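# Pass the steel tube through the window onto the rack

## Task

Robot r1 begins in the work room and r2 in the stock room; the connecting door is locked, but the service window is open. The steel tube lies across that window's counter. Get it resting on both arms of the wall rack in the work room, then release it and move the robots away from it. The task fails if either robot tips over or is left leaning.

## Robot and tools

Robots. There are two identical Hello Robot Stretch 4 units, r1 and r2, each with a single arm. Each has an omni-wheel base, a lift that rides up and down a mast, a telescoping arm that reaches straight out, a three-joint wrist (yaw, pitch, roll) and a two-finger gripper. They stand about 1.6 m tall, and the base edge lies within 0.23 m of the base origin. Each carries four cameras: <name>_head_camera, <name>_head_left_camera, <name>_head_right_camera and <name>_wrist_camera.

Frames. Every robot reports in its own base frame: origin on the floor below the base centre, x ahead, y to the left, z up. hand_pose is a point between the open fingertips, expressed in that frame; with all wrist joints at 0 its axes line up with the base axes, but the printed position may be slightly wrong. base_odometry is measured from where the base stood at the scene's start and counts wheel rotation only, so slipping looks like travel. Heading runs from -3.142 to 3.142, positive to the left. Since each robot uses its own frames, only images, lidar_m and wrist_depth_mm reveal where the two robots are relative to each other.

execute_actions. Argument "actions" is a list holding one action object, or an empty list to just read the state and images. The action is keyed by robot name, "r1" and/or "r2", each with its own block, and all motions in it begin together. A robot's block may hold "base", "joints", or both, plus optional "pace" and "contact_limits"; alternatively it holds only "end_of_arm".
- "base" holds exactly one relative move from the base's current place: {"translate_m": d} drives straight, metres, forward positive, -2 to 2; {"strafe_m": d} slides sideways, metres, left positive, -2 to 2; {"rotate_rad": d} turns in place, radians, counter-clockwise seen from above positive, -3.2 to 3.2. The move is measured from the position in the latest reported state.
- "joints" maps joint names to absolute targets (not offsets): lift_m 0 to 1.2 m; arm_m 0 to 0.55 m extension; wrist_yaw_rad -1.134 to 4.276 (0 straight ahead, positive turns left, 3.14 tucked back, above 3.4 the arm may obstruct); wrist_pitch_rad -1.117 to 4.259 (0 level, 1.57 pointing down); wrist_roll_rad -1.117 to 4.259 (0 keeps fingers level, positive turns clockwise viewed from behind the hand); gripper_m -0.038 to 0.141 m fingertip gap (negative means fingers squeeze each other). Out-of-range joint targets are clipped and flagged; any other bad value or unknown key rejects the whole call with no motion.
- "pace": "slow", "default", "fast" or "max". Base speed tops out at 0.1, 0.3, 0.4, 0.6 m/s and turning at 1, 2, 3, 4 rad/s respectively; with the lift above 0.2 these caps shrink, to 0.3 m/s and 1 rad/s at full height.
- "contact_limits": {"arm_m": v}, v from 0 (gentlest) to 0.75 (firmest), default 0.5; the arm halts on contact past that force.
- "end_of_arm": "enable_torque" re-powers wrist or gripper motors that cut out.
Any single action runs at most 15 s. "cameras" picks image sources: omit, null or ["all"] for all, [] for none.

wait(seconds 0 to 10) lets the sim run without new commands and returns state and images. zoom_image(camera, region [x0,y0,x1,y1] in pixels, top-left origin, at most 504x504) enlarges part of that camera's most recent full image. read_manual gives only licence text. finished_scene(scene) ends the scene for good once the last command has been held, and reports success; the goal must still hold then. If a call reports a stop, the remaining calls in that same reply are skipped.

Reading results. base_status and joint_status tell how each motion ended: "done" (for the base, wheels turned the full amount even if slipping), "off_target" (settled short, may still push), "contact_stop_at_<key>" (blocked; that part goes slack, a loaded lift may sag, a base may coast), "limit_stop_at_<name>", "time_out", "torque_fault" (wrist or gripper motor went limp; send enable_torque). limit_stop_at_tilt means a lean beyond 6 degrees; lift, arm and wheels go slack until it eases. limit_stop_at_own_body means a joint nearly hit the robot itself, likely when the hand points up (pitch under -0.2) while rolled. on_its_own lists what the call did not command; "held at" is a target, not a position. Parts left out of an action may keep pushing toward old targets unseen. lidar_m: 12 distances in metres over 30-degree sectors, first straight ahead, counting counter-clockwise (4th left, 7th behind, 10th right); "-" means nothing seen or closer than 0.25 m. wrist_depth_mm: 7x7 grid of depths, 100 to 2000 mm. base_tilt in degrees, forward and right positive. turned_by_wheels versus turned_by_imu differing by over ~0.1 rad suggests a collision or slip. motor_effort is percent of maximum, bracket is peak; wheel positive turns the base right. A squeeze shows as a clear gripper_m effort change; gripper readings alone don't confirm a hold.

Cautions. Robots pressing together fails the run; once bases touch, any extra millimetre is too much. If both carry the tube, their travel can differ by up to ~3 cm per metre, which can strain the load and tip a robot. Don't drive or turn with over 1 kg held and arm_m above 0.2, especially at fast paces; avoid strong pushes or pulls with a raised hand. A level hand holding more than ~2 kg can fault the wrist. To grip, command a gap smaller than the object's width. If fingertips jam on a surface, raise the lift. To unfold at the start, send lift_m 0.4 with wrist_yaw_rad 0. Loose objects may occasionally get nudged. Avoid drops, slams and hard hits.

Each tool is called after ">>>" by a JSON object that holds its "api" and its "payload".

## Session

I'll start by looking at the current state and camera images.

>>> {"api": "execute_actions", "payload": {"actions": []}}

Scene clock: 0.00 s.
r1.base_odometry: x=+0.000 y=+0.000 heading=+0.000 (m, m, rad; r1's odometry frame)
r1.turned_by_wheels: +0.000 (rad since the last result)
r1.turned_by_imu: +0.000 (rad since the last result)
r1.base_tilt: forward=+0.3 right=-0.2 (deg)
r1.lidar_m: 1.81 2.18 2.14 2.45 2.65 2.66 3.02 2.53 2.50 1.93 1.41 1.45
r1.base_status: not commanded
r1.joint_positions: lift_m=+0.189 arm_m=-0.002 wrist_yaw_rad=+3.221 wrist_pitch_rad=-0.013 wrist_roll_rad=-0.006 gripper_m=+0.057
r1.joint_status: not commanded
r1.motor_effort: lift_m=+18 arm_m=+0 wrist_yaw_rad=-2 wrist_pitch_rad=-8 wrist_roll_rad=+1 gripper_m=-4 wheel_0=+0 wheel_1=+0 wheel_2=+0 (%)
r1.hand_pose: x=-0.1255 y=+0.0644 z=+0.3712 quat_wxyz=(-0.040, +0.006, -0.003, +0.999) (m; r1's base frame)
r1.wrist_depth_mm: - - 131 - - - - / - - 130 - - - - / - - 130 219 - - - / - 129 135 - - - - / 185 1808 - - - - - / 187 1229 196 1160 195 1205 1160 / 189 231 878 - 854 778 809
r2.base_odometry: x=+0.000 y=+0.000 heading=+0.000 (m, m, rad; r2's odometry frame)
r2.turned_by_wheels: +0.000 (rad since the last result)
r2.turned_by_imu: +0.000 (rad since the last result)
r2.base_tilt: forward=-0.6 right=+0.2 (deg)
r2.lidar_m: 2.55 2.58 2.82 2.62 2.24 1.39 1.28 1.47 1.87 2.09 2.13 2.72
r2.base_status: not commanded
r2.joint_positions: lift_m=+0.281 arm_m=+0.001 wrist_yaw_rad=+3.168 wrist_pitch_rad=-0.014 wrist_roll_rad=+0.005 gripper_m=+0.057
r2.joint_status: not commanded
r2.motor_effort: lift_m=+20 arm_m=+0 wrist_yaw_rad=+0 wrist_pitch_rad=-9 wrist_roll_rad=+1 gripper_m=-5 wheel_0=+0 wheel_1=+0 wheel_2=+0 (%)
r2.hand_pose: x=-0.1191 y=+0.0797 z=+0.4630 quat_wxyz=(-0.013, +0.007, +0.003, +1.000) (m; r2's base frame)
r2.wrist_depth_mm: - 132 1464 - - 1576 1618 / - 116 147 1537 1576 1576 1618 / - 124 163 1499 1576 1618 1661 / 134 134 1464 1576 1576 1618 1661 / 1430 1464 1464 1537 1576 1618 1661 / 1336 1430 196 1430 196 1537 1499 / 1008 976 1118 - 1060 1042 1098
pictures: r1_head_camera, r1_head_left_camera, r1_head_right_camera, r1_wrist_camera, r2_head_camera, r2_head_left_camera, r2_head_right_camera, r2_wrist_camera
Images, in order (width x height): r1_head_camera 420x560, r1_head_left_camera 420x672, r1_head_right_camera 420x672, r1_wrist_camera 616x392, r2_head_camera 420x560, r2_head_left_camera 420x672, r2_head_right_camera 420x672, r2_wrist_camera 616x392.

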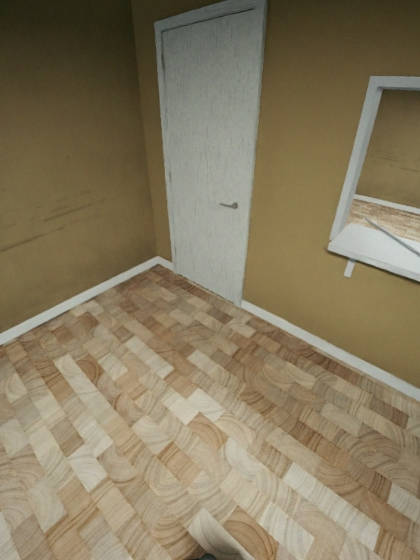

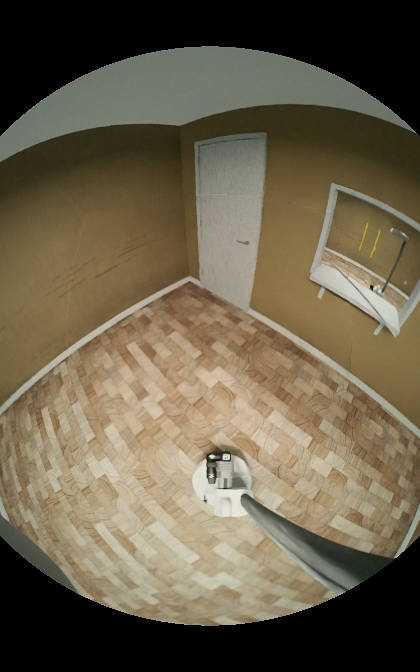

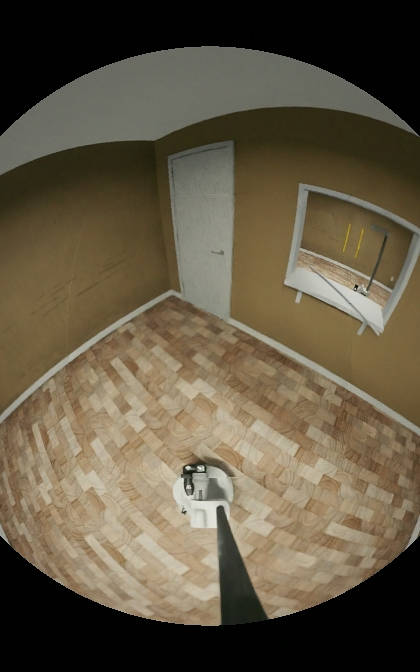

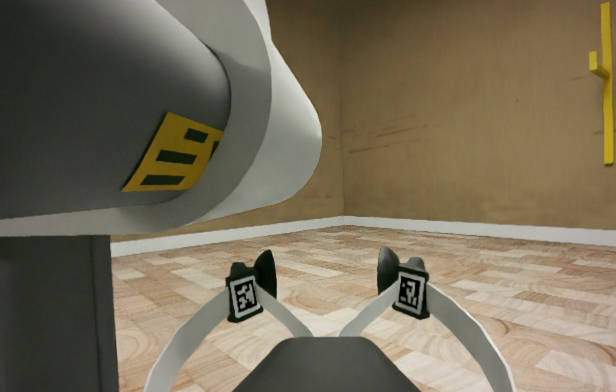

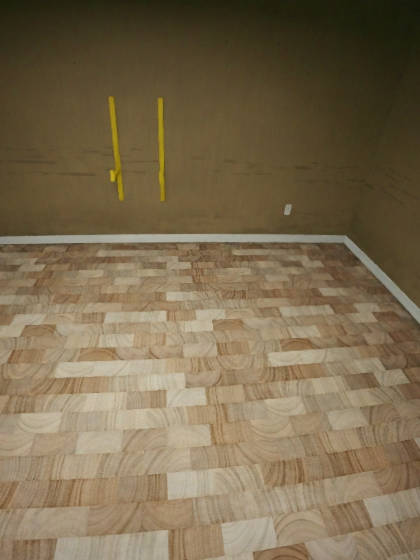

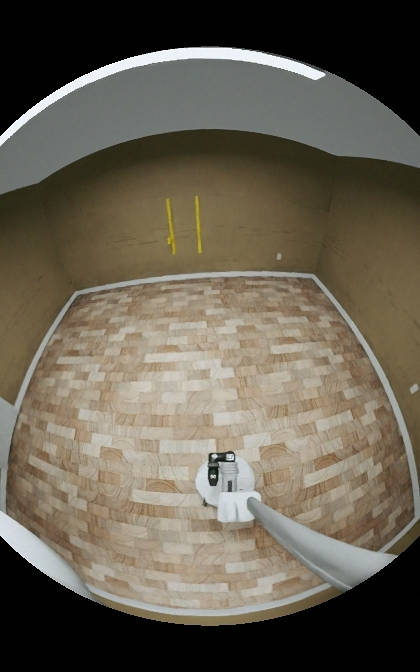

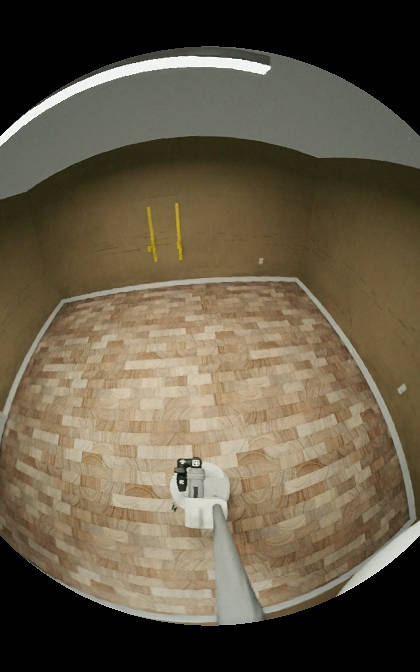

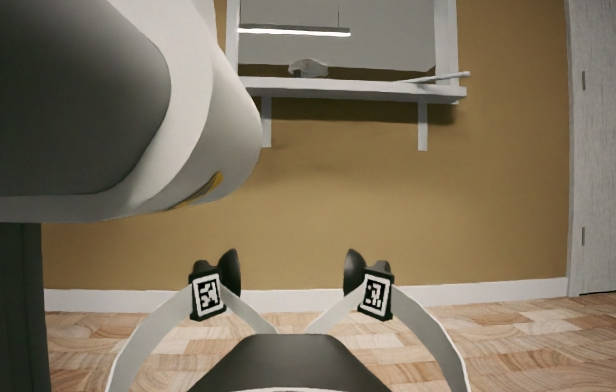

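>>> {"api": "execute_actions", "payload": {"actions": [{"r1": {"base": {"rotate_rad": -0.8}, "joints": {"lift_m": 0.4, "wrist_yaw_rad": 0}}, "r2": {"base": {"rotate_rad": 3.14}, "joints": {"lift_m": 0.4, "wrist_yaw_rad": 0}}}], "cameras": ["r1_head_camera", "r1_head_left_camera", "r2_head_camera", "r2_head_left_camera"]}}

Scene clock: 5.37 s.
r1.base_odometry: x=+0.000 y=+0.000 heading=-0.799 (m, m, rad; r1's odometry frame)
r1.turned_by_wheels: -0.799 (rad since the last result)
r1.turned_by_imu: -0.794 (rad since the last result)
r1.base_tilt: forward=+0.2 right=-0.3 (deg)
r1.lidar_m: 1.41 1.48 2.09 2.16 2.22 2.84 2.65 2.76 2.72 2.50 2.51 1.69
r1.base_status: done
r1.joint_positions: lift_m=+0.400 arm_m=-0.002 wrist_yaw_rad=+0.000 wrist_pitch_rad=-0.012 wrist_roll_rad=-0.006 gripper_m=+0.057
r1.joint_status: all done
r1.motor_effort: lift_m=+24(24) arm_m=+0(0) wrist_yaw_rad=-2(7) wrist_pitch_rad=-9(9) wrist_roll_rad=-3(0) gripper_m=-4(5) wheel_0=+5(11) wheel_1=+1(10) wheel_2=+1(10) (%)
r1.hand_pose: x=+0.4575 y=-0.0873 z=+0.5814 quat_wxyz=(+1.000, -0.003, -0.006, +0.000) (m; r1's base frame)
r1.wrist_depth_mm: 1336 1366 - - - 1397 1366 / 1397 1397 - - 1397 1397 1397 / 1366 1430 1397 1336 1397 1397 1430 / 1397 1397 1397 1397 1430 1397 1430 / 1430 1397 1366 1430 1430 1397 1366 / 1430 1397 196 1430 195 1430 1397 / 1336 1229 1281 - 1255 1182 1205
r2.base_odometry: x=+0.000 y=+0.000 heading=+3.139 (m, m, rad; r2's odometry frame)
r2.turned_by_wheels: +3.139 (rad since the last result)
r2.turned_by_imu: +3.086 (rad since the last result)
r2.base_tilt: forward=-0.7 right=+0.1 (deg)
r2.lidar_m: 1.27 1.45 1.88 2.08 2.11 2.74 2.88 2.95 2.85 2.60 2.20 1.37
r2.base_status: done
r2.joint_positions: lift_m=+0.400 arm_m=+0.001 wrist_yaw_rad=+0.000 wrist_pitch_rad=-0.014 wrist_roll_rad=+0.005 gripper_m=+0.057
r2.joint_status: all done
r2.motor_effort: lift_m=+21(22) arm_m=-1(0) wrist_yaw_rad=+0(7) wrist_pitch_rad=-8(9) wrist_roll_rad=+0(2) gripper_m=-4(5) wheel_0=-4(10) wheel_1=-4(11) wheel_2=-2(8) (%)
r2.hand_pose: x=+0.4601 y=-0.0873 z=+0.5820 quat_wxyz=(+1.000, +0.003, -0.007, +0.000) (m; r2's base frame)
r2.wrist_depth_mm: 1078 1118 - - - 1281 1281 / 1098 1118 1160 1182 - 1281 1308 / 1098 1118 1182 1205 1229 1281 1336 / 1118 1138 1160 1205 1255 1281 1336 / 1118 1138 1182 1205 1255 1308 1336 / 1118 1138 196 1205 196 1281 1336 / 1138 1138 1182 - 1229 1229 1308
pictures: r1_head_camera, r1_head_left_camera, r2_head_camera, r2_head_left_camera
Images, in order (width x height): r1_head_camera 420x560, r1_head_left_camera 420x672, r2_head_camera 420x560, r2_head_left_camera 420x672.

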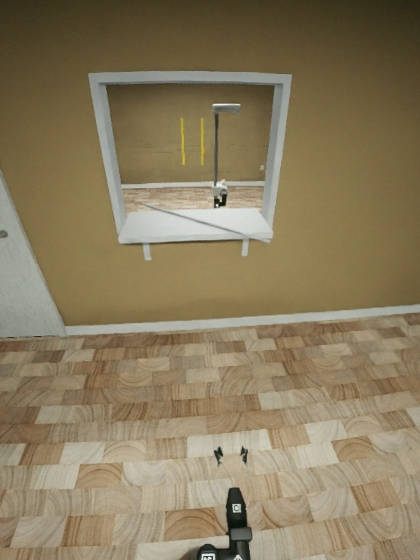

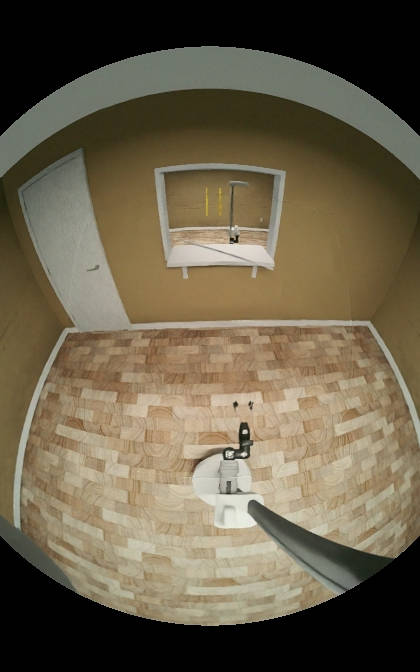

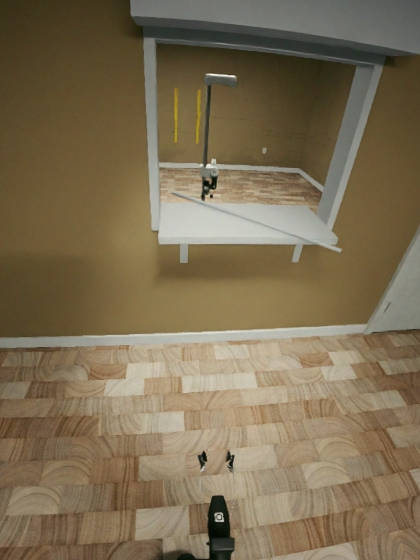

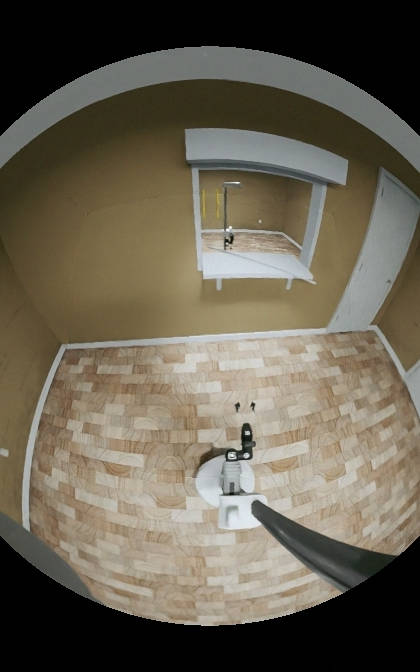

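>>> {"api": "zoom_image", "payload": {"camera": "r1_head_camera", "region": [80, 60, 310, 280]}}

>>> {"api": "zoom_image", "payload": {"camera": "r2_head_camera", "region": [130, 30, 400, 290]}}

Region (80, 60, 310, 280) of r1_head_camera's 420x560 image, scaled by 2.191, with more detail than that image has; it fills the top 482 rows of this view, and the rest is white.

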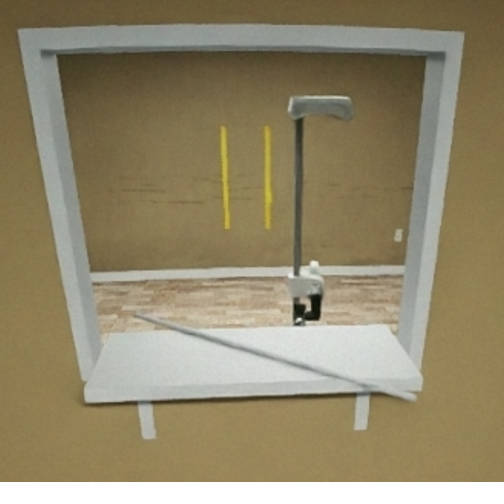

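Region (130, 30, 400, 290) of r2_head_camera's 420x560 image, scaled by 1.867, with more detail than that image has; it fills the top 485 rows of this view, and the rest is white.

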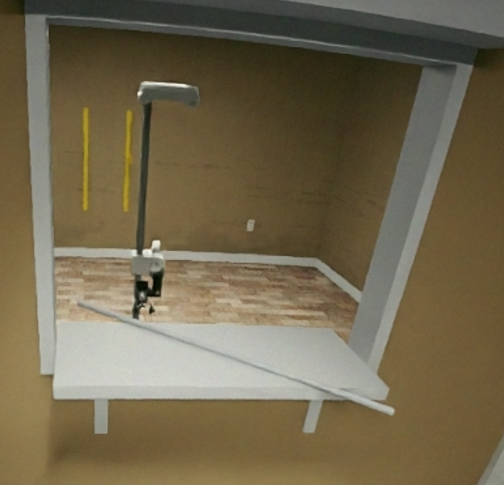

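>>> {"api": "execute_actions", "payload": {"actions": [{"r1": {"base": {"translate_m": 1.15}, "joints": {"lift_m": 1.17, "wrist_pitch_rad": 1.57, "wrist_roll_rad": 2.236, "gripper_m": 0.1}, "pace": "fast"}}], "cameras": ["r1_head_camera", "r1_wrist_camera", "r2_head_camera"]}}

Scene clock: 70.10 s.
r1.base_odometry: x=+0.802 y=-0.824 heading=-0.799 (m, m, rad; r1's odometry frame)
r1.turned_by_wheels: +0.001 (rad since the last result)
r1.turned_by_imu: +0.001 (rad since the last result)
r1.base_tilt: forward=+0.2 right=-0.2 (deg)
r1.lidar_m: 0.31 0.32 0.43 1.28 2.31 3.01 3.90 3.80 2.60 2.43 0.36 0.32
r1.base_status: done
r1.joint_positions: lift_m=+1.170 arm_m=-0.002 wrist_yaw_rad=+0.000 wrist_pitch_rad=+1.570 wrist_roll_rad=+2.236 gripper_m=+0.100
r1.joint_status: all done
r1.motor_effort: lift_m=+23(25) arm_m=+0(0) wrist_yaw_rad=+0(3) wrist_pitch_rad=-1(7) wrist_roll_rad=+2(8) gripper_m=-2(6) wheel_0=+5(14) wheel_1=+2(9) wheel_2=+0(15) (%)
r1.hand_pose: x=+0.1692 y=-0.0874 z=+1.0594 quat_wxyz=(+0.310, +0.636, +0.309, -0.636) (m; r1's base frame)
r1.wrist_depth_mm: 1281 1308 1255 1229 1281 1229 263 / 1060 1281 1281 1281 1255 418 1229 / 788 1118 1281 1281 1060 1255 1255 / 382 854 1255 1281 1060 1229 1255 / 382 394 1098 1281 1060 1281 1281 / 382 379 210 1281 1281 1255 1255 / 384 377 387 - 1281 1255 1229
r2.base_odometry: x=+0.000 y=+0.000 heading=+3.139 (m, m, rad; r2's odometry frame)
r2.turned_by_wheels: +0.000 (rad since the last result)
r2.turned_by_imu: +0.002 (rad since the last result)
r2.base_tilt: forward=-0.6 right=+0.1 (deg)
r2.lidar_m: 1.28 1.42 1.85 2.08 2.14 2.76 2.87 2.94 2.85 2.63 2.21 1.38
r2.base_status: not commanded
r2.joint_positions: lift_m=+0.400 arm_m=+0.001 wrist_yaw_rad=+0.000 wrist_pitch_rad=-0.014 wrist_roll_rad=+0.005 gripper_m=+0.057
r2.joint_status: not commanded
r2.motor_effort: lift_m=+21(21) arm_m=-1(0) wrist_yaw_rad=-1(1) wrist_pitch_rad=-7(9) wrist_roll_rad=+1(2) gripper_m=-4(4) wheel_0=-3(4) wheel_1=-4(4) wheel_2=-2(2) (%)
r2.hand_pose: x=+0.4601 y=-0.0873 z=+0.5820 quat_wxyz=(+1.000, +0.003, -0.007, +0.000) (m; r2's base frame)
r2.wrist_depth_mm: 1098 1118 - - - 1281 1308 / 1098 1138 1138 1160 - 1308 1308 / 1098 1118 1182 1205 1229 1281 1308 / 1098 1138 1160 1205 1229 1281 1308 / 1118 1138 1160 1229 1255 1308 1336 / 1118 1138 196 1205 196 1308 1336 / 1118 1138 1160 - 1255 1255 1308
pictures: r1_head_camera, r1_wrist_camera, r2_head_camera
camera_calibration (this result's frames):
r1_wrist_camera: T_world_to_cam=[[-0.759934, 0.647816, -0.0532443, 0.250031], [0.646188, 0.761797, 0.0459087, -0.0434225], [0.0703017, 0.000481799, -0.997526, 1.27605], [0, 0, 0, 1]] pos_world=[0.128358, -0.12951, 1.28819]
Images, in order (width x height): r1_head_camera 420x560, r1_wrist_camera 616x392, r2_head_camera 420x560.

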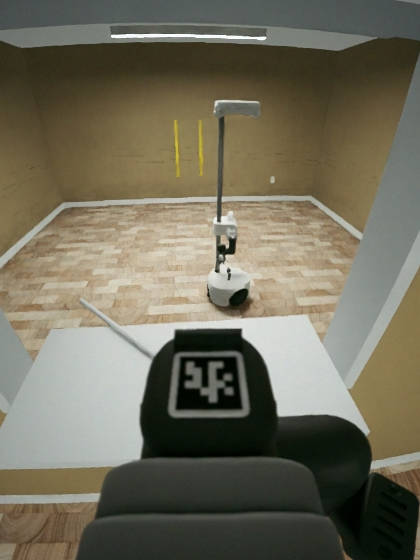

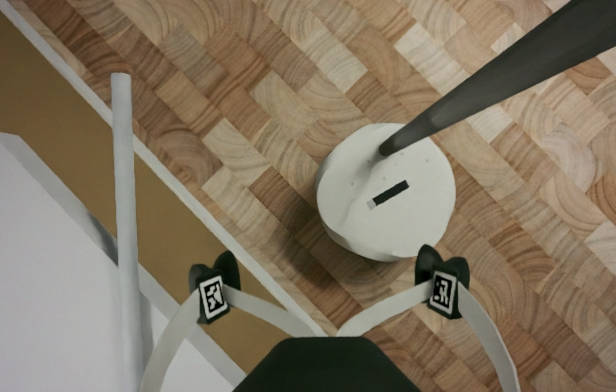

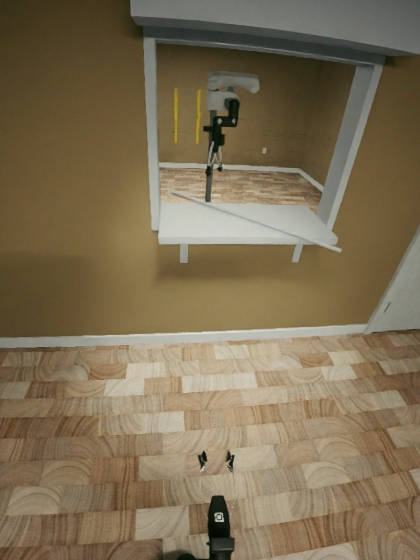

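>>> {"api": "execute_actions", "payload": {"actions": [{"r1": {"base": {"rotate_rad": 0.308}, "joints": {"arm_m": 0.384, "wrist_roll_rad": 2.537}}}], "cameras": ["r1_head_left_camera", "r1_wrist_camera", "r2_head_camera"]}}

Scene clock: 109.37 s.
r1.base_odometry: x=+0.802 y=-0.824 heading=-0.492 (m, m, rad; r1's odometry frame)
r1.turned_by_wheels: +0.307 (rad since the last result)
r1.turned_by_imu: +0.308 (rad since the last result)
r1.base_tilt: forward=+0.2 right=-0.2 (deg)
r1.lidar_m: 0.30 0.36 0.90 2.27 2.61 3.79 3.79 2.88 2.44 0.40 0.35 0.31
r1.base_status: done
r1.joint_positions: lift_m=+1.170 arm_m=+0.382 wrist_yaw_rad=+0.000 wrist_pitch_rad=+1.570 wrist_roll_rad=+2.537 gripper_m=+0.100
r1.joint_status: all done
r1.motor_effort: lift_m=+23(23) arm_m=+9(8) wrist_yaw_rad=-2(0) wrist_pitch_rad=+0(0) wrist_roll_rad=+1(4) gripper_m=-3(3) wheel_0=-8(9) wheel_1=-4(4) wheel_2=-2(6) (%)
r1.hand_pose: x=+0.5537 y=-0.0874 z=+1.0594 quat_wxyz=(+0.211, +0.675, +0.211, -0.675) (m; r1's base frame)
r1.wrist_depth_mm: 375 373 368 366 362 1025 1255 / 375 373 368 368 362 362 1255 / 377 375 368 368 364 359 1229 / 377 375 370 368 366 359 357 / 1336 373 373 370 364 362 357 / 1336 377 211 368 366 362 359 / 1308 1308 377 - 366 364 359
r2.base_odometry: x=+0.000 y=+0.000 heading=+3.139 (m, m, rad; r2's odometry frame)
r2.turned_by_wheels: +0.000 (rad since the last result)
r2.turned_by_imu: +0.002 (rad since the last result)
r2.base_tilt: forward=-0.5 right=+0.2 (deg)
r2.lidar_m: 1.26 1.45 1.87 2.08 2.14 2.72 2.88 2.94 2.84 2.60 2.23 1.38
r2.base_status: not commanded
r2.joint_positions: lift_m=+0.400 arm_m=+0.001 wrist_yaw_rad=+0.000 wrist_pitch_rad=-0.014 wrist_roll_rad=+0.005 gripper_m=+0.057
r2.joint_status: not commanded
r2.motor_effort: lift_m=+21(21) arm_m=+0(0) wrist_yaw_rad=-1(0) wrist_pitch_rad=-10(10) wrist_roll_rad=+0(1) gripper_m=-6(5) wheel_0=-3(3) wheel_1=-4(4) wheel_2=-2(2) (%)
r2.hand_pose: x=+0.4601 y=-0.0873 z=+0.5820 quat_wxyz=(+1.000, +0.003, -0.007, +0.000) (m; r2's base frame)
r2.wrist_depth_mm: 1078 1138 - - - 1255 1281 / 1098 1118 1138 1182 - 1281 1308 / 1118 1118 1160 1205 1229 1281 1308 / 1118 1138 1160 1205 1255 1281 1308 / 1118 1138 1160 1205 1255 1281 1308 / 1118 1138 196 1205 196 1281 1336 / 1118 1118 1160 - 1255 1255 1308
pictures: r1_head_left_camera, r1_wrist_camera, r2_head_camera
camera_calibration (this result's frames):
r1_wrist_camera: T_world_to_cam=[[-0.533796, 0.843942, -0.0531418, 0.434011], [0.842914, 0.536058, 0.0462362, -0.42084], [0.0675077, -0.0201132, -0.997516, 1.24876], [0, 0, 0, 1]] pos_world=[0.502105, -0.115569, 1.28818]
Images, in order (width x height): r1_head_left_camera 420x672, r1_wrist_camera 616x392, r2_head_camera 420x560.

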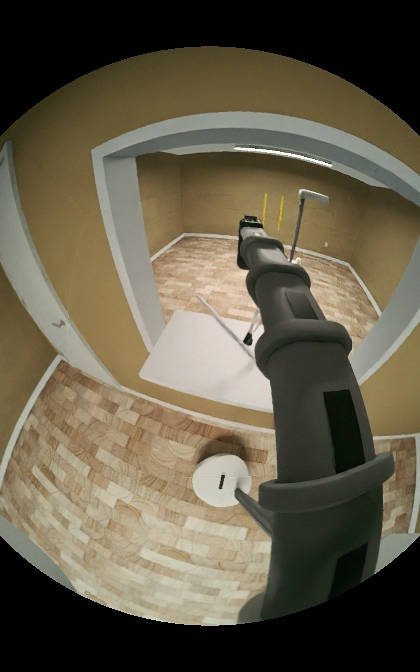

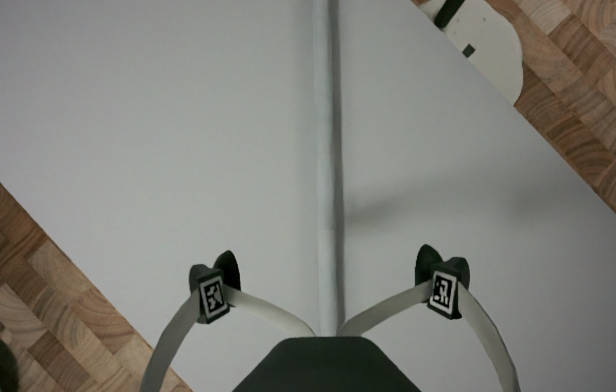

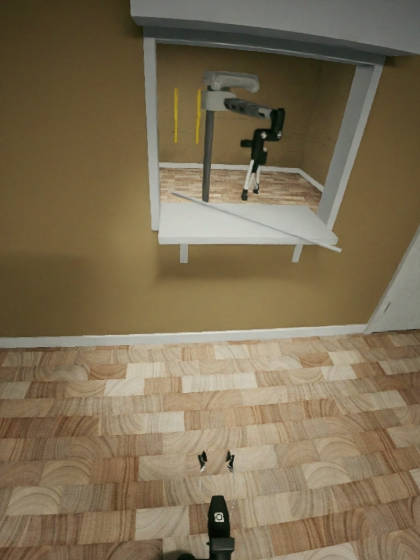

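>>> {"api": "zoom_image", "payload": {"camera": "r1_wrist_camera", "region": [230, 150, 430, 310]}}

Region (230, 150, 430, 310) of r1_wrist_camera's 616x392 image, scaled by 2.520; it fills the top 403 rows of this view, and the rest is white.

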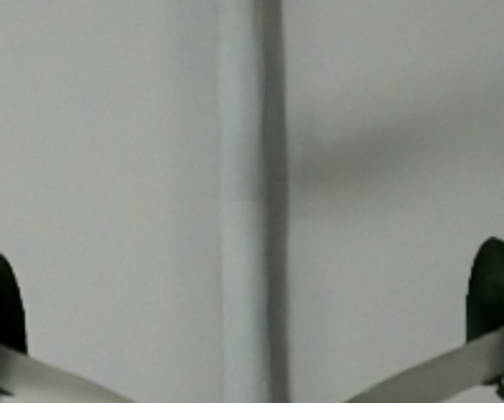

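>>> {"api": "execute_actions", "payload": {"actions": [{"r1": {"joints": {"lift_m": 1.06, "gripper_m": 0.05}}}], "cameras": ["r1_wrist_camera", "r2_head_camera"]}}

Scene clock: 130.53 s.
r1.base_odometry: x=+0.802 y=-0.824 heading=-0.492 (m, m, rad; r1's odometry frame)
r1.turned_by_wheels: +0.000 (rad since the last result)
r1.turned_by_imu: +0.002 (rad since the last result)
r1.base_tilt: forward=+0.2 right=-0.2 (deg)
r1.lidar_m: 0.31 0.36 0.90 2.27 2.59 3.81 3.79 2.91 2.47 0.39 0.35 0.30
r1.base_status: not commanded
r1.joint_positions: lift_m=+1.060 arm_m=+0.382 wrist_yaw_rad=+0.000 wrist_pitch_rad=+1.570 wrist_roll_rad=+2.537 gripper_m=+0.050
r1.joint_status: all done
r1.motor_effort: lift_m=+14(23) arm_m=+9(9) wrist_yaw_rad=-1(2) wrist_pitch_rad=+0(1) wrist_roll_rad=+0(0) gripper_m=-4(6) wheel_0=-8(8) wheel_1=-4(4) wheel_2=-2(3) (%)
r1.hand_pose: x=+0.5537 y=-0.0874 z=+0.9501 quat_wxyz=(+0.211, +0.675, +0.211, -0.675) (m; r1's base frame)
r1.wrist_depth_mm: 263 262 259 257 255 253 1118 / 266 263 259 256 254 253 251 / 267 264 260 258 255 254 251 / 265 265 260 258 256 253 252 / 267 263 263 258 256 254 252 / 267 266 195 244 194 254 252 / 267 267 264 - 258 255 252
r2.base_odometry: x=+0.000 y=+0.000 heading=+3.139 (m, m, rad; r2's odometry frame)
r2.turned_by_wheels: +0.000 (rad since the last result)
r2.turned_by_imu: +0.001 (rad since the last result)
r2.base_tilt: forward=-0.6 right=+0.2 (deg)
r2.lidar_m: 1.27 1.46 1.85 2.08 2.11 2.73 2.87 2.94 2.86 2.63 2.24 1.38
r2.base_status: not commanded
r2.joint_positions: lift_m=+0.400 arm_m=+0.001 wrist_yaw_rad=+0.000 wrist_pitch_rad=-0.014 wrist_roll_rad=+0.005 gripper_m=+0.057
r2.joint_status: not commanded
r2.motor_effort: lift_m=+21(21) arm_m=-1(1) wrist_yaw_rad=+0(0) wrist_pitch_rad=-9(9) wrist_roll_rad=+0(1) gripper_m=-3(4) wheel_0=-4(4) wheel_1=-4(4) wheel_2=-2(2) (%)
r2.hand_pose: x=+0.4601 y=-0.0873 z=+0.5820 quat_wxyz=(+1.000, +0.003, -0.007, +0.000) (m; r2's base frame)
r2.wrist_depth_mm: 1098 1138 - 1808 - 1281 1308 / 1098 1138 1160 1182 - 1281 1308 / 1118 1138 1160 1205 1229 1281 1308 / 1118 1138 1182 1229 1255 1308 1336 / 1118 1138 1160 1229 1255 1281 1308 / 1118 1138 196 1205 196 1308 1336 / 1118 1138 1160 - 1229 1255 1308
pictures: r1_wrist_camera, r2_head_camera
camera_calibration (this result's frames):
r1_wrist_camera: T_world_to_cam=[[-0.533797, 0.843941, -0.0531394, 0.428201], [0.842914, 0.536058, 0.0462324, -0.415783], [0.0675032, -0.0201132, -0.997516, 1.13973], [0, 0, 0, 1]] pos_world=[0.502107, -0.115569, 1.17887]
Images, in order (width x height): r1_wrist_camera 616x392, r2_head_camera 420x560.

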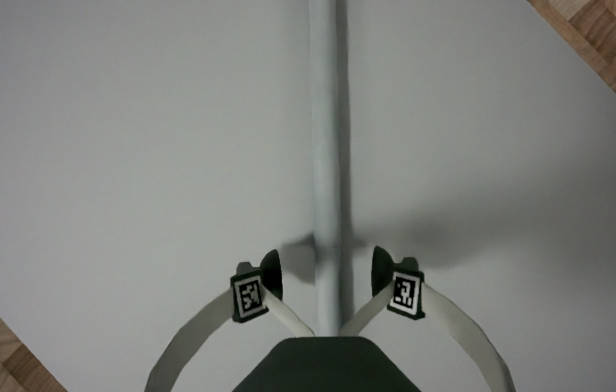

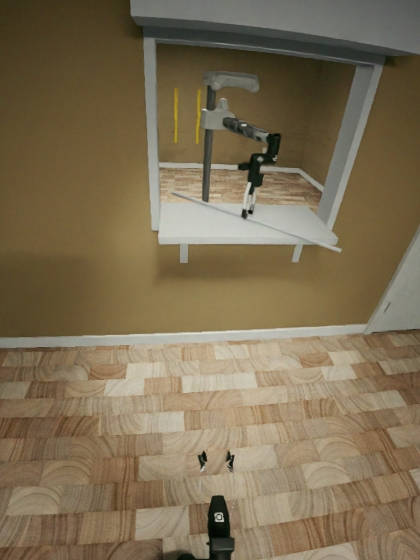

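>>> {"api": "execute_actions", "payload": {"actions": [{"r1": {"joints": {"lift_m": 1.052, "gripper_m": -0.03}}}], "cameras": ["r1_wrist_camera", "r2_head_camera"]}}

Scene clock: 136.23 s.
r1.base_odometry: x=+0.802 y=-0.824 heading=-0.492 (m, m, rad; r1's odometry frame)
r1.turned_by_wheels: +0.000 (rad since the last result)
r1.turned_by_imu: +0.002 (rad since the last result)
r1.base_tilt: forward=+0.2 right=-0.2 (deg)
r1.lidar_m: 0.30 0.36 0.89 2.26 2.58 3.82 3.79 2.92 2.46 0.40 0.35 0.30
r1.base_status: not commanded
r1.joint_positions: lift_m=+1.052 arm_m=+0.382 wrist_yaw_rad=+0.000 wrist_pitch_rad=+1.570 wrist_roll_rad=+2.537 gripper_m=-0.029
r1.joint_status: all done
r1.motor_effort: lift_m=+15(18) arm_m=+9(9) wrist_yaw_rad=-3(2) wrist_pitch_rad=+0(0) wrist_roll_rad=+0(0) gripper_m=-20(20) wheel_0=-8(8) wheel_1=-4(5) wheel_2=-3(3) (%)
r1.hand_pose: x=+0.5537 y=-0.0874 z=+0.9421 quat_wxyz=(+0.211, +0.675, +0.211, -0.675) (m; r1's base frame)
r1.wrist_depth_mm: 257 254 250 249 247 243 1118 / 258 254 250 248 248 244 243 / 256 255 251 250 246 246 243 / 258 256 254 250 249 246 243 / 259 257 255 251 250 247 245 / 260 256 254 200 178 246 245 / 259 258 254 - 250 247 246
r2.base_odometry: x=+0.000 y=+0.000 heading=+3.139 (m, m, rad; r2's odometry frame)
r2.turned_by_wheels: +0.000 (rad since the last result)
r2.turned_by_imu: +0.001 (rad since the last result)
r2.base_tilt: forward=-0.5 right=+0.1 (deg)
r2.lidar_m: 1.26 1.45 1.90 2.08 2.13 2.74 2.87 2.93 2.85 2.62 2.21 1.38
r2.base_status: not commanded
r2.joint_positions: lift_m=+0.400 arm_m=+0.001 wrist_yaw_rad=+0.000 wrist_pitch_rad=-0.014 wrist_roll_rad=+0.005 gripper_m=+0.057
r2.joint_status: not commanded
r2.motor_effort: lift_m=+21(21) arm_m=+0(1) wrist_yaw_rad=+0(0) wrist_pitch_rad=-8(9) wrist_roll_rad=+0(0) gripper_m=-4(5) wheel_0=-4(4) wheel_1=-4(4) wheel_2=-2(2) (%)
r2.hand_pose: x=+0.4601 y=-0.0873 z=+0.5820 quat_wxyz=(+1.000, +0.003, -0.007, +0.000) (m; r2's base frame)
r2.wrist_depth_mm: 1098 1138 - 1756 - 1255 1308 / 1098 1118 1138 1182 - 1281 1308 / 1098 1138 1182 1205 1255 1281 1336 / 1118 1138 1160 1205 1255 1281 1308 / 1118 1160 1160 1205 1255 1281 1336 / 1118 1118 196 1229 196 1308 1336 / 1118 1138 1160 - 1255 1281 1308
pictures: r1_wrist_camera, r2_head_camera
camera_calibration (this result's frames):
r1_wrist_camera: T_world_to_cam=[[-0.53379, 0.843945, -0.053155, 0.427793], [0.842916, 0.536053, 0.0462571, -0.415447], [0.0675323, -0.0201136, -0.997514, 1.13171], [0, 0, 0, 1]] pos_world=[0.502111, -0.115569, 1.17086]
Images, in order (width x height): r1_wrist_camera 616x392, r2_head_camera 420x560.

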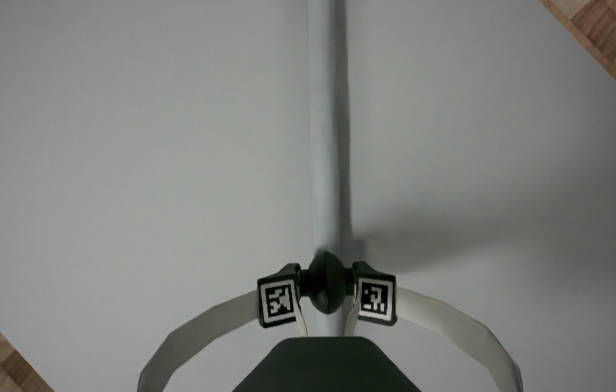

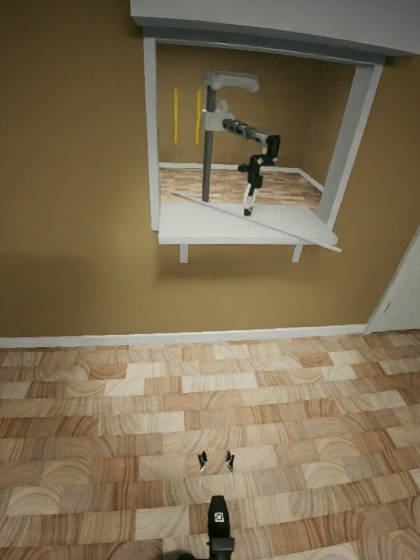

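>>> {"api": "execute_actions", "payload": {"actions": [{"r1": {"joints": {"gripper_m": 0.045}}}], "cameras": []}}

>>> {"api": "execute_actions", "payload": {"actions": [{"r1": {"joints": {"lift_m": 1.035}, "pace": "slow"}}], "cameras": ["r1_wrist_camera", "r2_head_camera"]}}

Scene clock: 142.00 s.
r1.base_odometry: x=+0.802 y=-0.824 heading=-0.492 (m, m, rad; r1's odometry frame)
r1.turned_by_wheels: +0.000 (rad since the last result)
r1.turned_by_imu: +0.002 (rad since the last result)
r1.base_tilt: forward=+0.2 right=-0.3 (deg)
r1.lidar_m: 0.31 0.34 0.90 2.24 2.58 3.81 3.81 2.87 2.45 0.41 0.35 0.32
r1.base_status: not commanded
r1.joint_positions: lift_m=+1.052 arm_m=+0.382 wrist_yaw_rad=+0.000 wrist_pitch_rad=+1.570 wrist_roll_rad=+2.537 gripper_m=+0.045
r1.joint_status: all done
r1.motor_effort: lift_m=+15(15) arm_m=+9(9) wrist_yaw_rad=-2(1) wrist_pitch_rad=-2(7) wrist_roll_rad=+2(0) gripper_m=-7(20) wheel_0=-6(8) wheel_1=-4(4) wheel_2=-2(3) (%)
r1.hand_pose: x=+0.5535 y=-0.0874 z=+0.9421 quat_wxyz=(+0.211, +0.675, +0.210, -0.675) (m; r1's base frame)
r1.wrist_depth_mm: 256 254 252 249 247 245 1098 / 257 255 250 249 247 244 243 / 257 254 253 250 248 245 243 / 258 254 252 250 249 246 244 / 259 256 254 250 248 248 244 / 259 256 252 236 198 246 246 / 260 257 255 - 250 248 246
r2.base_odometry: x=+0.000 y=+0.000 heading=+3.139 (m, m, rad; r2's odometry frame)
r2.turned_by_wheels: +0.000 (rad since the last result)
r2.turned_by_imu: +0.001 (rad since the last result)
r2.base_tilt: forward=-0.6 right=+0.2 (deg)
r2.lidar_m: 1.26 1.46 1.87 2.08 2.12 2.75 2.86 2.94 2.87 2.60 2.23 1.35
r2.base_status: not commanded
r2.joint_positions: lift_m=+0.400 arm_m=+0.001 wrist_yaw_rad=+0.000 wrist_pitch_rad=-0.014 wrist_roll_rad=+0.005 gripper_m=+0.057
r2.joint_status: not commanded
r2.motor_effort: lift_m=+22(21) arm_m=+0(0) wrist_yaw_rad=+0(0) wrist_pitch_rad=-9(9) wrist_roll_rad=+0(0) gripper_m=-5(3) wheel_0=-4(4) wheel_1=-4(4) wheel_2=-2(2) (%)
r2.hand_pose: x=+0.4601 y=-0.0873 z=+0.5820 quat_wxyz=(+1.000, +0.003, -0.007, +0.000) (m; r2's base frame)
r2.wrist_depth_mm: 1098 1118 - 1808 - 1281 1308 / 1078 1118 1138 1182 - 1281 1308 / 1098 1138 1160 1205 1229 1255 1308 / 1098 1160 1182 1205 1229 1281 1336 / 1118 1138 1182 1205 1255 1281 1336 / 1118 1138 196 1205 196 1281 1336 / 1118 1138 1160 - 1229 1255 1308
pictures: none
No camera images: the call's "cameras" was empty. Leave "cameras" out to get every camera's image.

Scene clock: 142.87 s.
r1.base_odometry: x=+0.802 y=-0.824 heading=-0.492 (m, m, rad; r1's odometry frame)
r1.turned_by_wheels: +0.000 (rad since the last result)
r1.turned_by_imu: +0.000 (rad since the last result)
r1.base_tilt: forward=+0.1 right=-0.2 (deg)
r1.lidar_m: 0.31 0.37 0.90 2.25 2.60 3.80 3.81 2.91 2.47 0.99 0.37 0.30
r1.base_status: not commanded
r1.joint_positions: lift_m=+1.036 arm_m=+0.382 wrist_yaw_rad=+0.000 wrist_pitch_rad=+1.573 wrist_roll_rad=+2.537 gripper_m=+0.045
r1.joint_status: all done
r1.motor_effort: lift_m=+4(15) arm_m=+9(9) wrist_yaw_rad=+2(1) wrist_pitch_rad=-10(10) wrist_roll_rad=+1(0) gripper_m=-6(5) wheel_0=-6(6) wheel_1=-4(4) wheel_2=-3(3) (%)
r1.hand_pose: x=+0.5526 y=-0.0874 z=+0.9259 quat_wxyz=(+0.210, +0.674, +0.211, -0.676) (m; r1's base frame)
r1.wrist_depth_mm: 245 242 238 236 234 233 230 / 246 243 240 237 236 232 231 / 249 244 240 237 236 233 232 / 249 245 242 239 236 235 233 / 249 246 244 240 236 236 233 / 248 247 196 240 204 235 234 / 249 248 244 - 239 236 234
r2.base_odometry: x=+0.000 y=+0.000 heading=+3.139 (m, m, rad; r2's odometry frame)
r2.turned_by_wheels: +0.000 (rad since the last result)
r2.turned_by_imu: +0.000 (rad since the last result)
r2.base_tilt: forward=-0.7 right=+0.2 (deg)
r2.lidar_m: 1.27 1.46 1.88 2.09 2.13 2.75 2.86 2.94 2.84 2.61 2.21 1.38
r2.base_status: not commanded
r2.joint_positions: lift_m=+0.400 arm_m=+0.001 wrist_yaw_rad=+0.000 wrist_pitch_rad=-0.014 wrist_roll_rad=+0.005 gripper_m=+0.057
r2.joint_status: not commanded
r2.motor_effort: lift_m=+21(21) arm_m=-1(0) wrist_yaw_rad=+0(0) wrist_pitch_rad=-10(10) wrist_roll_rad=+0(1) gripper_m=-6(2) wheel_0=-3(3) wheel_1=-4(4) wheel_2=-2(2) (%)
r2.hand_pose: x=+0.4601 y=-0.0873 z=+0.5820 quat_wxyz=(+1.000, +0.003, -0.007, +0.000) (m; r2's base frame)
r2.wrist_depth_mm: 1098 1138 - 1863 - 1281 1308 / 1098 1138 1160 1182 - 1281 1308 / 1118 1138 1182 1205 1229 1255 1308 / 1098 1138 1182 1205 1255 1281 1336 / 1118 1138 1160 1229 1281 1308 1336 / 1118 1138 196 1205 196 1308 1336 / 1118 1138 1182 - 1255 1229 1308
pictures: r1_wrist_camera, r2_head_camera
camera_calibration (this result's frames):
r1_wrist_camera: T_world_to_cam=[[-0.533502, 0.844242, -0.0512896, 0.424515], [0.843371, 0.535583, 0.0433107, -0.411384], [0.0640345, -0.0201498, -0.997744, 1.11781], [0, 0, 0, 1]] pos_world=[0.501851, -0.11554, 1.15488]
Images, in order (width x height): r1_wrist_camera 616x392, r2_head_camera 420x560.

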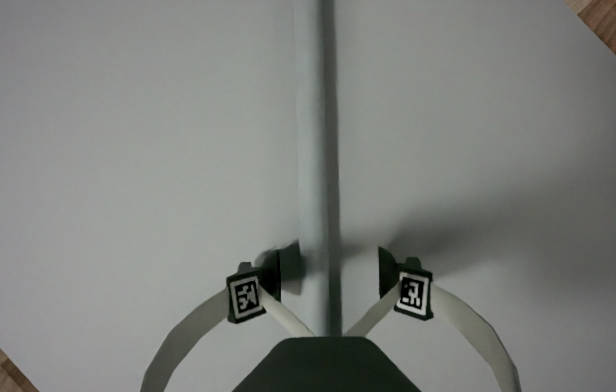

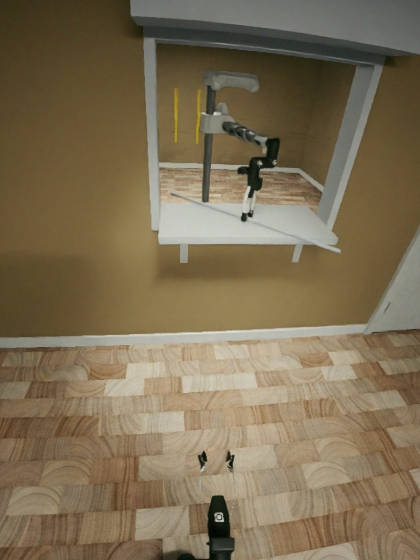

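>>> {"api": "execute_actions", "payload": {"actions": [{"r1": {"joints": {"gripper_m": 0.0}}}], "cameras": ["r1_wrist_camera", "r2_head_camera"]}}

Scene clock: 146.23 s.
r1.base_odometry: x=+0.802 y=-0.824 heading=-0.492 (m, m, rad; r1's odometry frame)
r1.turned_by_wheels: +0.000 (rad since the last result)
r1.turned_by_imu: +0.001 (rad since the last result)
r1.base_tilt: forward=+0.2 right=-0.2 (deg)
r1.lidar_m: 0.30 0.36 0.90 2.26 2.60 3.81 3.83 2.91 2.46 1.07 0.32 0.29
r1.base_status: not commanded
r1.joint_positions: lift_m=+1.036 arm_m=+0.382 wrist_yaw_rad=+0.000 wrist_pitch_rad=+1.570 wrist_roll_rad=+2.537 gripper_m=+0.000
r1.joint_status: all done
r1.motor_effort: lift_m=+13(13) arm_m=+9(9) wrist_yaw_rad=+0(1) wrist_pitch_rad=+1(10) wrist_roll_rad=+0(1) gripper_m=-14(15) wheel_0=-6(6) wheel_1=-4(4) wheel_2=-2(3) (%)
r1.hand_pose: x=+0.5537 y=-0.0874 z=+0.9253 quat_wxyz=(+0.211, +0.675, +0.210, -0.675) (m; r1's base frame)
r1.wrist_depth_mm: 240 238 234 232 231 229 226 / 240 238 236 233 229 229 227 / 242 238 236 233 232 229 228 / 243 240 237 234 231 230 229 / 243 240 238 218 233 231 229 / 243 240 183 211 184 231 229 / 245 242 239 - 232 230 230
r2.base_odometry: x=+0.000 y=+0.000 heading=+3.139 (m, m, rad; r2's odometry frame)
r2.turned_by_wheels: +0.000 (rad since the last result)
r2.turned_by_imu: +0.001 (rad since the last result)
r2.base_tilt: forward=-0.6 right=+0.1 (deg)
r2.lidar_m: 1.24 1.45 1.88 2.06 2.13 2.72 2.87 2.95 2.85 2.62 2.24 1.37
r2.base_status: not commanded
r2.joint_positions: lift_m=+0.400 arm_m=+0.001 wrist_yaw_rad=+0.000 wrist_pitch_rad=-0.014 wrist_roll_rad=+0.005 gripper_m=+0.057
r2.joint_status: not commanded
r2.motor_effort: lift_m=+21(21) arm_m=-1(1) wrist_yaw_rad=+0(0) wrist_pitch_rad=-8(10) wrist_roll_rad=-1(0) gripper_m=-4(5) wheel_0=-4(3) wheel_1=-4(4) wheel_2=-2(2) (%)
r2.hand_pose: x=+0.4601 y=-0.0873 z=+0.5820 quat_wxyz=(+1.000, +0.003, -0.007, +0.000) (m; r2's base frame)
r2.wrist_depth_mm: 1098 1098 - 1863 - 1281 1308 / 1118 1118 1138 1182 - 1281 1308 / 1098 1118 1160 1205 1255 1281 1308 / 1098 1138 1160 1205 1229 1281 1336 / 1118 1138 1160 1205 1255 1281 1336 / 1118 1138 196 1205 197 1308 1336 / 1098 1138 1160 - 1255 1255 1308
pictures: r1_wrist_camera, r2_head_camera
camera_calibration (this result's frames):
r1_wrist_camera: T_world_to_cam=[[-0.533336, 0.844226, -0.0532486, 0.426776], [0.84319, 0.535609, 0.0464054, -0.415025], [0.0676971, -0.020149, -0.997502, 1.11482], [0, 0, 0, 1]] pos_world=[0.502091, -0.115542, 1.15402]
Images, in order (width x height): r1_wrist_camera 616x392, r2_head_camera 420x560.

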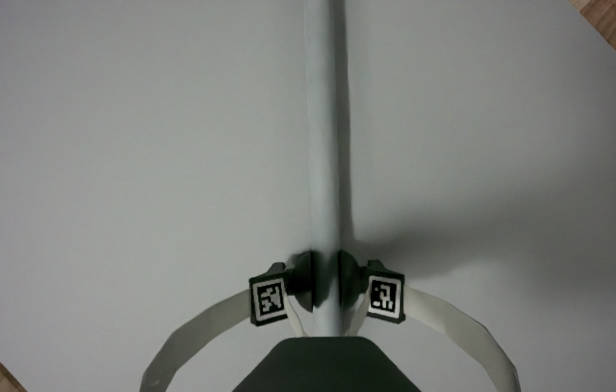

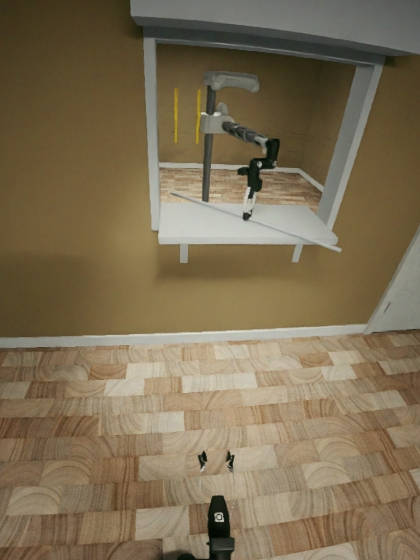

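>>> {"api": "execute_actions", "payload": {"actions": [{"r1": {"joints": {"gripper_m": -0.03, "lift_m": 1.027}, "pace": "slow"}}], "cameras": ["r1_wrist_camera", "r2_head_camera"]}}

Scene clock: 151.33 s.
r1.base_odometry: x=+0.802 y=-0.824 heading=-0.492 (m, m, rad; r1's odometry frame)
r1.turned_by_wheels: +0.000 (rad since the last result)
r1.turned_by_imu: +0.002 (rad since the last result)
r1.base_tilt: forward=+0.2 right=-0.2 (deg)
r1.lidar_m: 0.30 0.37 0.91 2.28 2.58 3.82 3.81 2.89 2.44 1.07 0.36 0.32
r1.base_status: not commanded
r1.joint_positions: lift_m=+1.028 arm_m=+0.382 wrist_yaw_rad=+0.000 wrist_pitch_rad=+1.570 wrist_roll_rad=+2.537 gripper_m=-0.029
r1.joint_status: all done
r1.motor_effort: lift_m=+11(11) arm_m=+9(9) wrist_yaw_rad=+0(0) wrist_pitch_rad=-2(5) wrist_roll_rad=+0(2) gripper_m=-23(23) wheel_0=-6(6) wheel_1=-5(4) wheel_2=-3(2) (%)
r1.hand_pose: x=+0.5536 y=-0.0874 z=+0.9173 quat_wxyz=(+0.211, +0.675, +0.210, -0.675) (m; r1's base frame)
r1.wrist_depth_mm: 233 230 228 224 223 221 219 / 233 231 228 224 224 221 220 / 234 231 229 225 224 222 220 / 233 231 229 227 225 222 220 / 235 233 230 223 226 223 221 / 236 233 179 211 182 223 222 / 236 234 233 - 227 224 223
r2.base_odometry: x=+0.000 y=+0.000 heading=+3.139 (m, m, rad; r2's odometry frame)
r2.turned_by_wheels: +0.000 (rad since the last result)
r2.turned_by_imu: +0.001 (rad since the last result)
r2.base_tilt: forward=-0.6 right=+0.2 (deg)
r2.lidar_m: 1.26 1.46 1.88 2.09 2.14 2.76 2.89 2.94 2.86 2.62 2.25 1.38
r2.base_status: not commanded
r2.joint_positions: lift_m=+0.400 arm_m=+0.001 wrist_yaw_rad=+0.000 wrist_pitch_rad=-0.014 wrist_roll_rad=+0.005 gripper_m=+0.057
r2.joint_status: not commanded
r2.motor_effort: lift_m=+21(21) arm_m=+0(0) wrist_yaw_rad=+0(0) wrist_pitch_rad=-8(10) wrist_roll_rad=+0(0) gripper_m=-4(3) wheel_0=-3(4) wheel_1=-4(4) wheel_2=-2(2) (%)
r2.hand_pose: x=+0.4601 y=-0.0873 z=+0.5820 quat_wxyz=(+1.000, +0.003, -0.007, +0.000) (m; r2's base frame)
r2.wrist_depth_mm: 1078 1138 - 1863 - 1281 1281 / 1098 1138 1160 1182 - 1255 1281 / 1118 1160 1160 1182 1229 1255 1308 / 1118 1118 1205 1182 1229 1281 1336 / 1098 1138 1160 1205 1255 1281 1336 / 1118 1138 196 1205 196 1308 1336 / 1118 1118 1182 - 1255 1255 1308
pictures: r1_wrist_camera, r2_head_camera
camera_calibration (this result's frames):
r1_wrist_camera: T_world_to_cam=[[-0.533358, 0.844225, -0.0530365, 0.426112], [0.843208, 0.53561, 0.0460701, -0.414265], [0.0673004, -0.0201489, -0.997529, 1.10717], [0, 0, 0, 1]] pos_world=[0.502068, -0.115542, 1.14612]
Images, in order (width x height): r1_wrist_camera 616x392, r2_head_camera 420x560.

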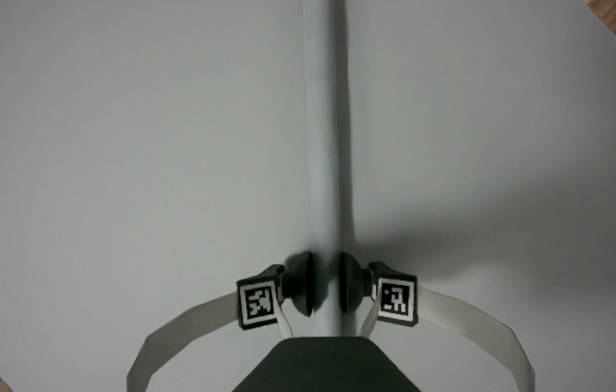

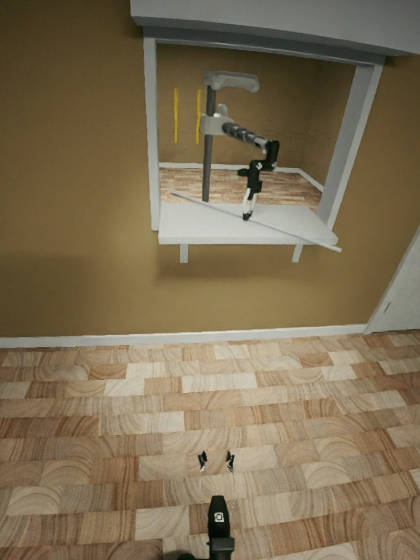

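The tube is held firmly now. I'll lift it slowly and check.

>>> {"api": "execute_actions", "payload": {"actions": [{"r1": {"joints": {"lift_m": 1.08}, "pace": "slow"}}], "cameras": ["r1_wrist_camera", "r2_head_camera"]}}

Scene clock: 154.73 s.
r1.base_odometry: x=+0.802 y=-0.824 heading=-0.492 (m, m, rad; r1's odometry frame)
r1.turned_by_wheels: +0.000 (rad since the last result)
r1.turned_by_imu: +0.001 (rad since the last result)
r1.base_tilt: forward=+0.2 right=-0.2 (deg)
r1.lidar_m: 0.29 0.35 0.87 2.26 2.59 3.82 3.81 2.92 2.45 1.04 0.34 0.31
r1.base_status: not commanded
r1.joint_positions: lift_m=+1.079 arm_m=+0.382 wrist_yaw_rad=+0.000 wrist_pitch_rad=+1.570 wrist_roll_rad=+2.537 gripper_m=-0.029
r1.joint_status: all done
r1.motor_effort: lift_m=+26(24) arm_m=+9(9) wrist_yaw_rad=-2(1) wrist_pitch_rad=+1(1) wrist_roll_rad=-1(2) gripper_m=-27(24) wheel_0=-6(6) wheel_1=-4(4) wheel_2=-2(2) (%)
r1.hand_pose: x=+0.5537 y=-0.0874 z=+0.9692 quat_wxyz=(+0.211, +0.675, +0.210, -0.675) (m; r1's base frame)
r1.wrist_depth_mm: 282 281 278 274 273 270 1138 / 283 282 278 273 274 271 268 / 286 282 279 277 272 272 270 / 285 281 278 276 274 272 268 / 287 283 279 274 274 273 271 / 286 283 179 213 180 273 270 / 1255 283 283 - 276 276 273
r2.base_odometry: x=+0.000 y=+0.000 heading=+3.139 (m, m, rad; r2's odometry frame)
r2.turned_by_wheels: +0.000 (rad since the last result)
r2.turned_by_imu: +0.001 (rad since the last result)
r2.base_tilt: forward=-0.6 right=+0.2 (deg)
r2.lidar_m: 1.28 1.44 1.84 2.08 2.12 2.73 2.87 2.91 2.84 2.63 2.23 1.36
r2.base_status: not commanded
r2.joint_positions: lift_m=+0.400 arm_m=+0.001 wrist_yaw_rad=+0.000 wrist_pitch_rad=-0.014 wrist_roll_rad=+0.005 gripper_m=+0.057
r2.joint_status: not commanded
r2.motor_effort: lift_m=+21(21) arm_m=+0(0) wrist_yaw_rad=+0(0) wrist_pitch_rad=-10(8) wrist_roll_rad=+0(1) gripper_m=-5(6) wheel_0=-4(3) wheel_1=-4(4) wheel_2=-2(2) (%)
r2.hand_pose: x=+0.4601 y=-0.0873 z=+0.5820 quat_wxyz=(+1.000, +0.003, -0.007, +0.000) (m; r2's base frame)
r2.wrist_depth_mm: 1098 1118 - 1808 - 1281 1308 / 1098 1138 1138 1182 1308 1281 1308 / 1098 1138 1182 1205 1229 1281 1308 / 1098 1138 1160 1229 1229 1281 1308 / 1098 1138 1182 1205 1281 1281 1336 / 1118 1138 196 1205 196 1308 1308 / 1118 1118 1160 - 1255 1255 1336
pictures: r1_wrist_camera, r2_head_camera
camera_calibration (this result's frames):
r1_wrist_camera: T_world_to_cam=[[-0.53343, 0.844166, -0.0532476, 0.429169], [0.843131, 0.535703, 0.0464037, -0.417033], [0.0676973, -0.0201415, -0.997503, 1.15864], [0, 0, 0, 1]] pos_world=[0.502108, -0.115547, 1.19795]
Images, in order (width x height): r1_wrist_camera 616x392, r2_head_camera 420x560.

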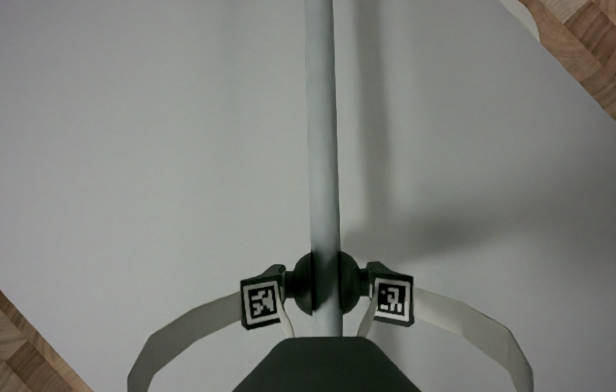

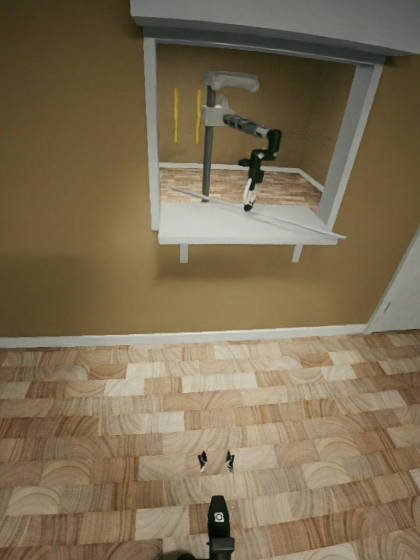

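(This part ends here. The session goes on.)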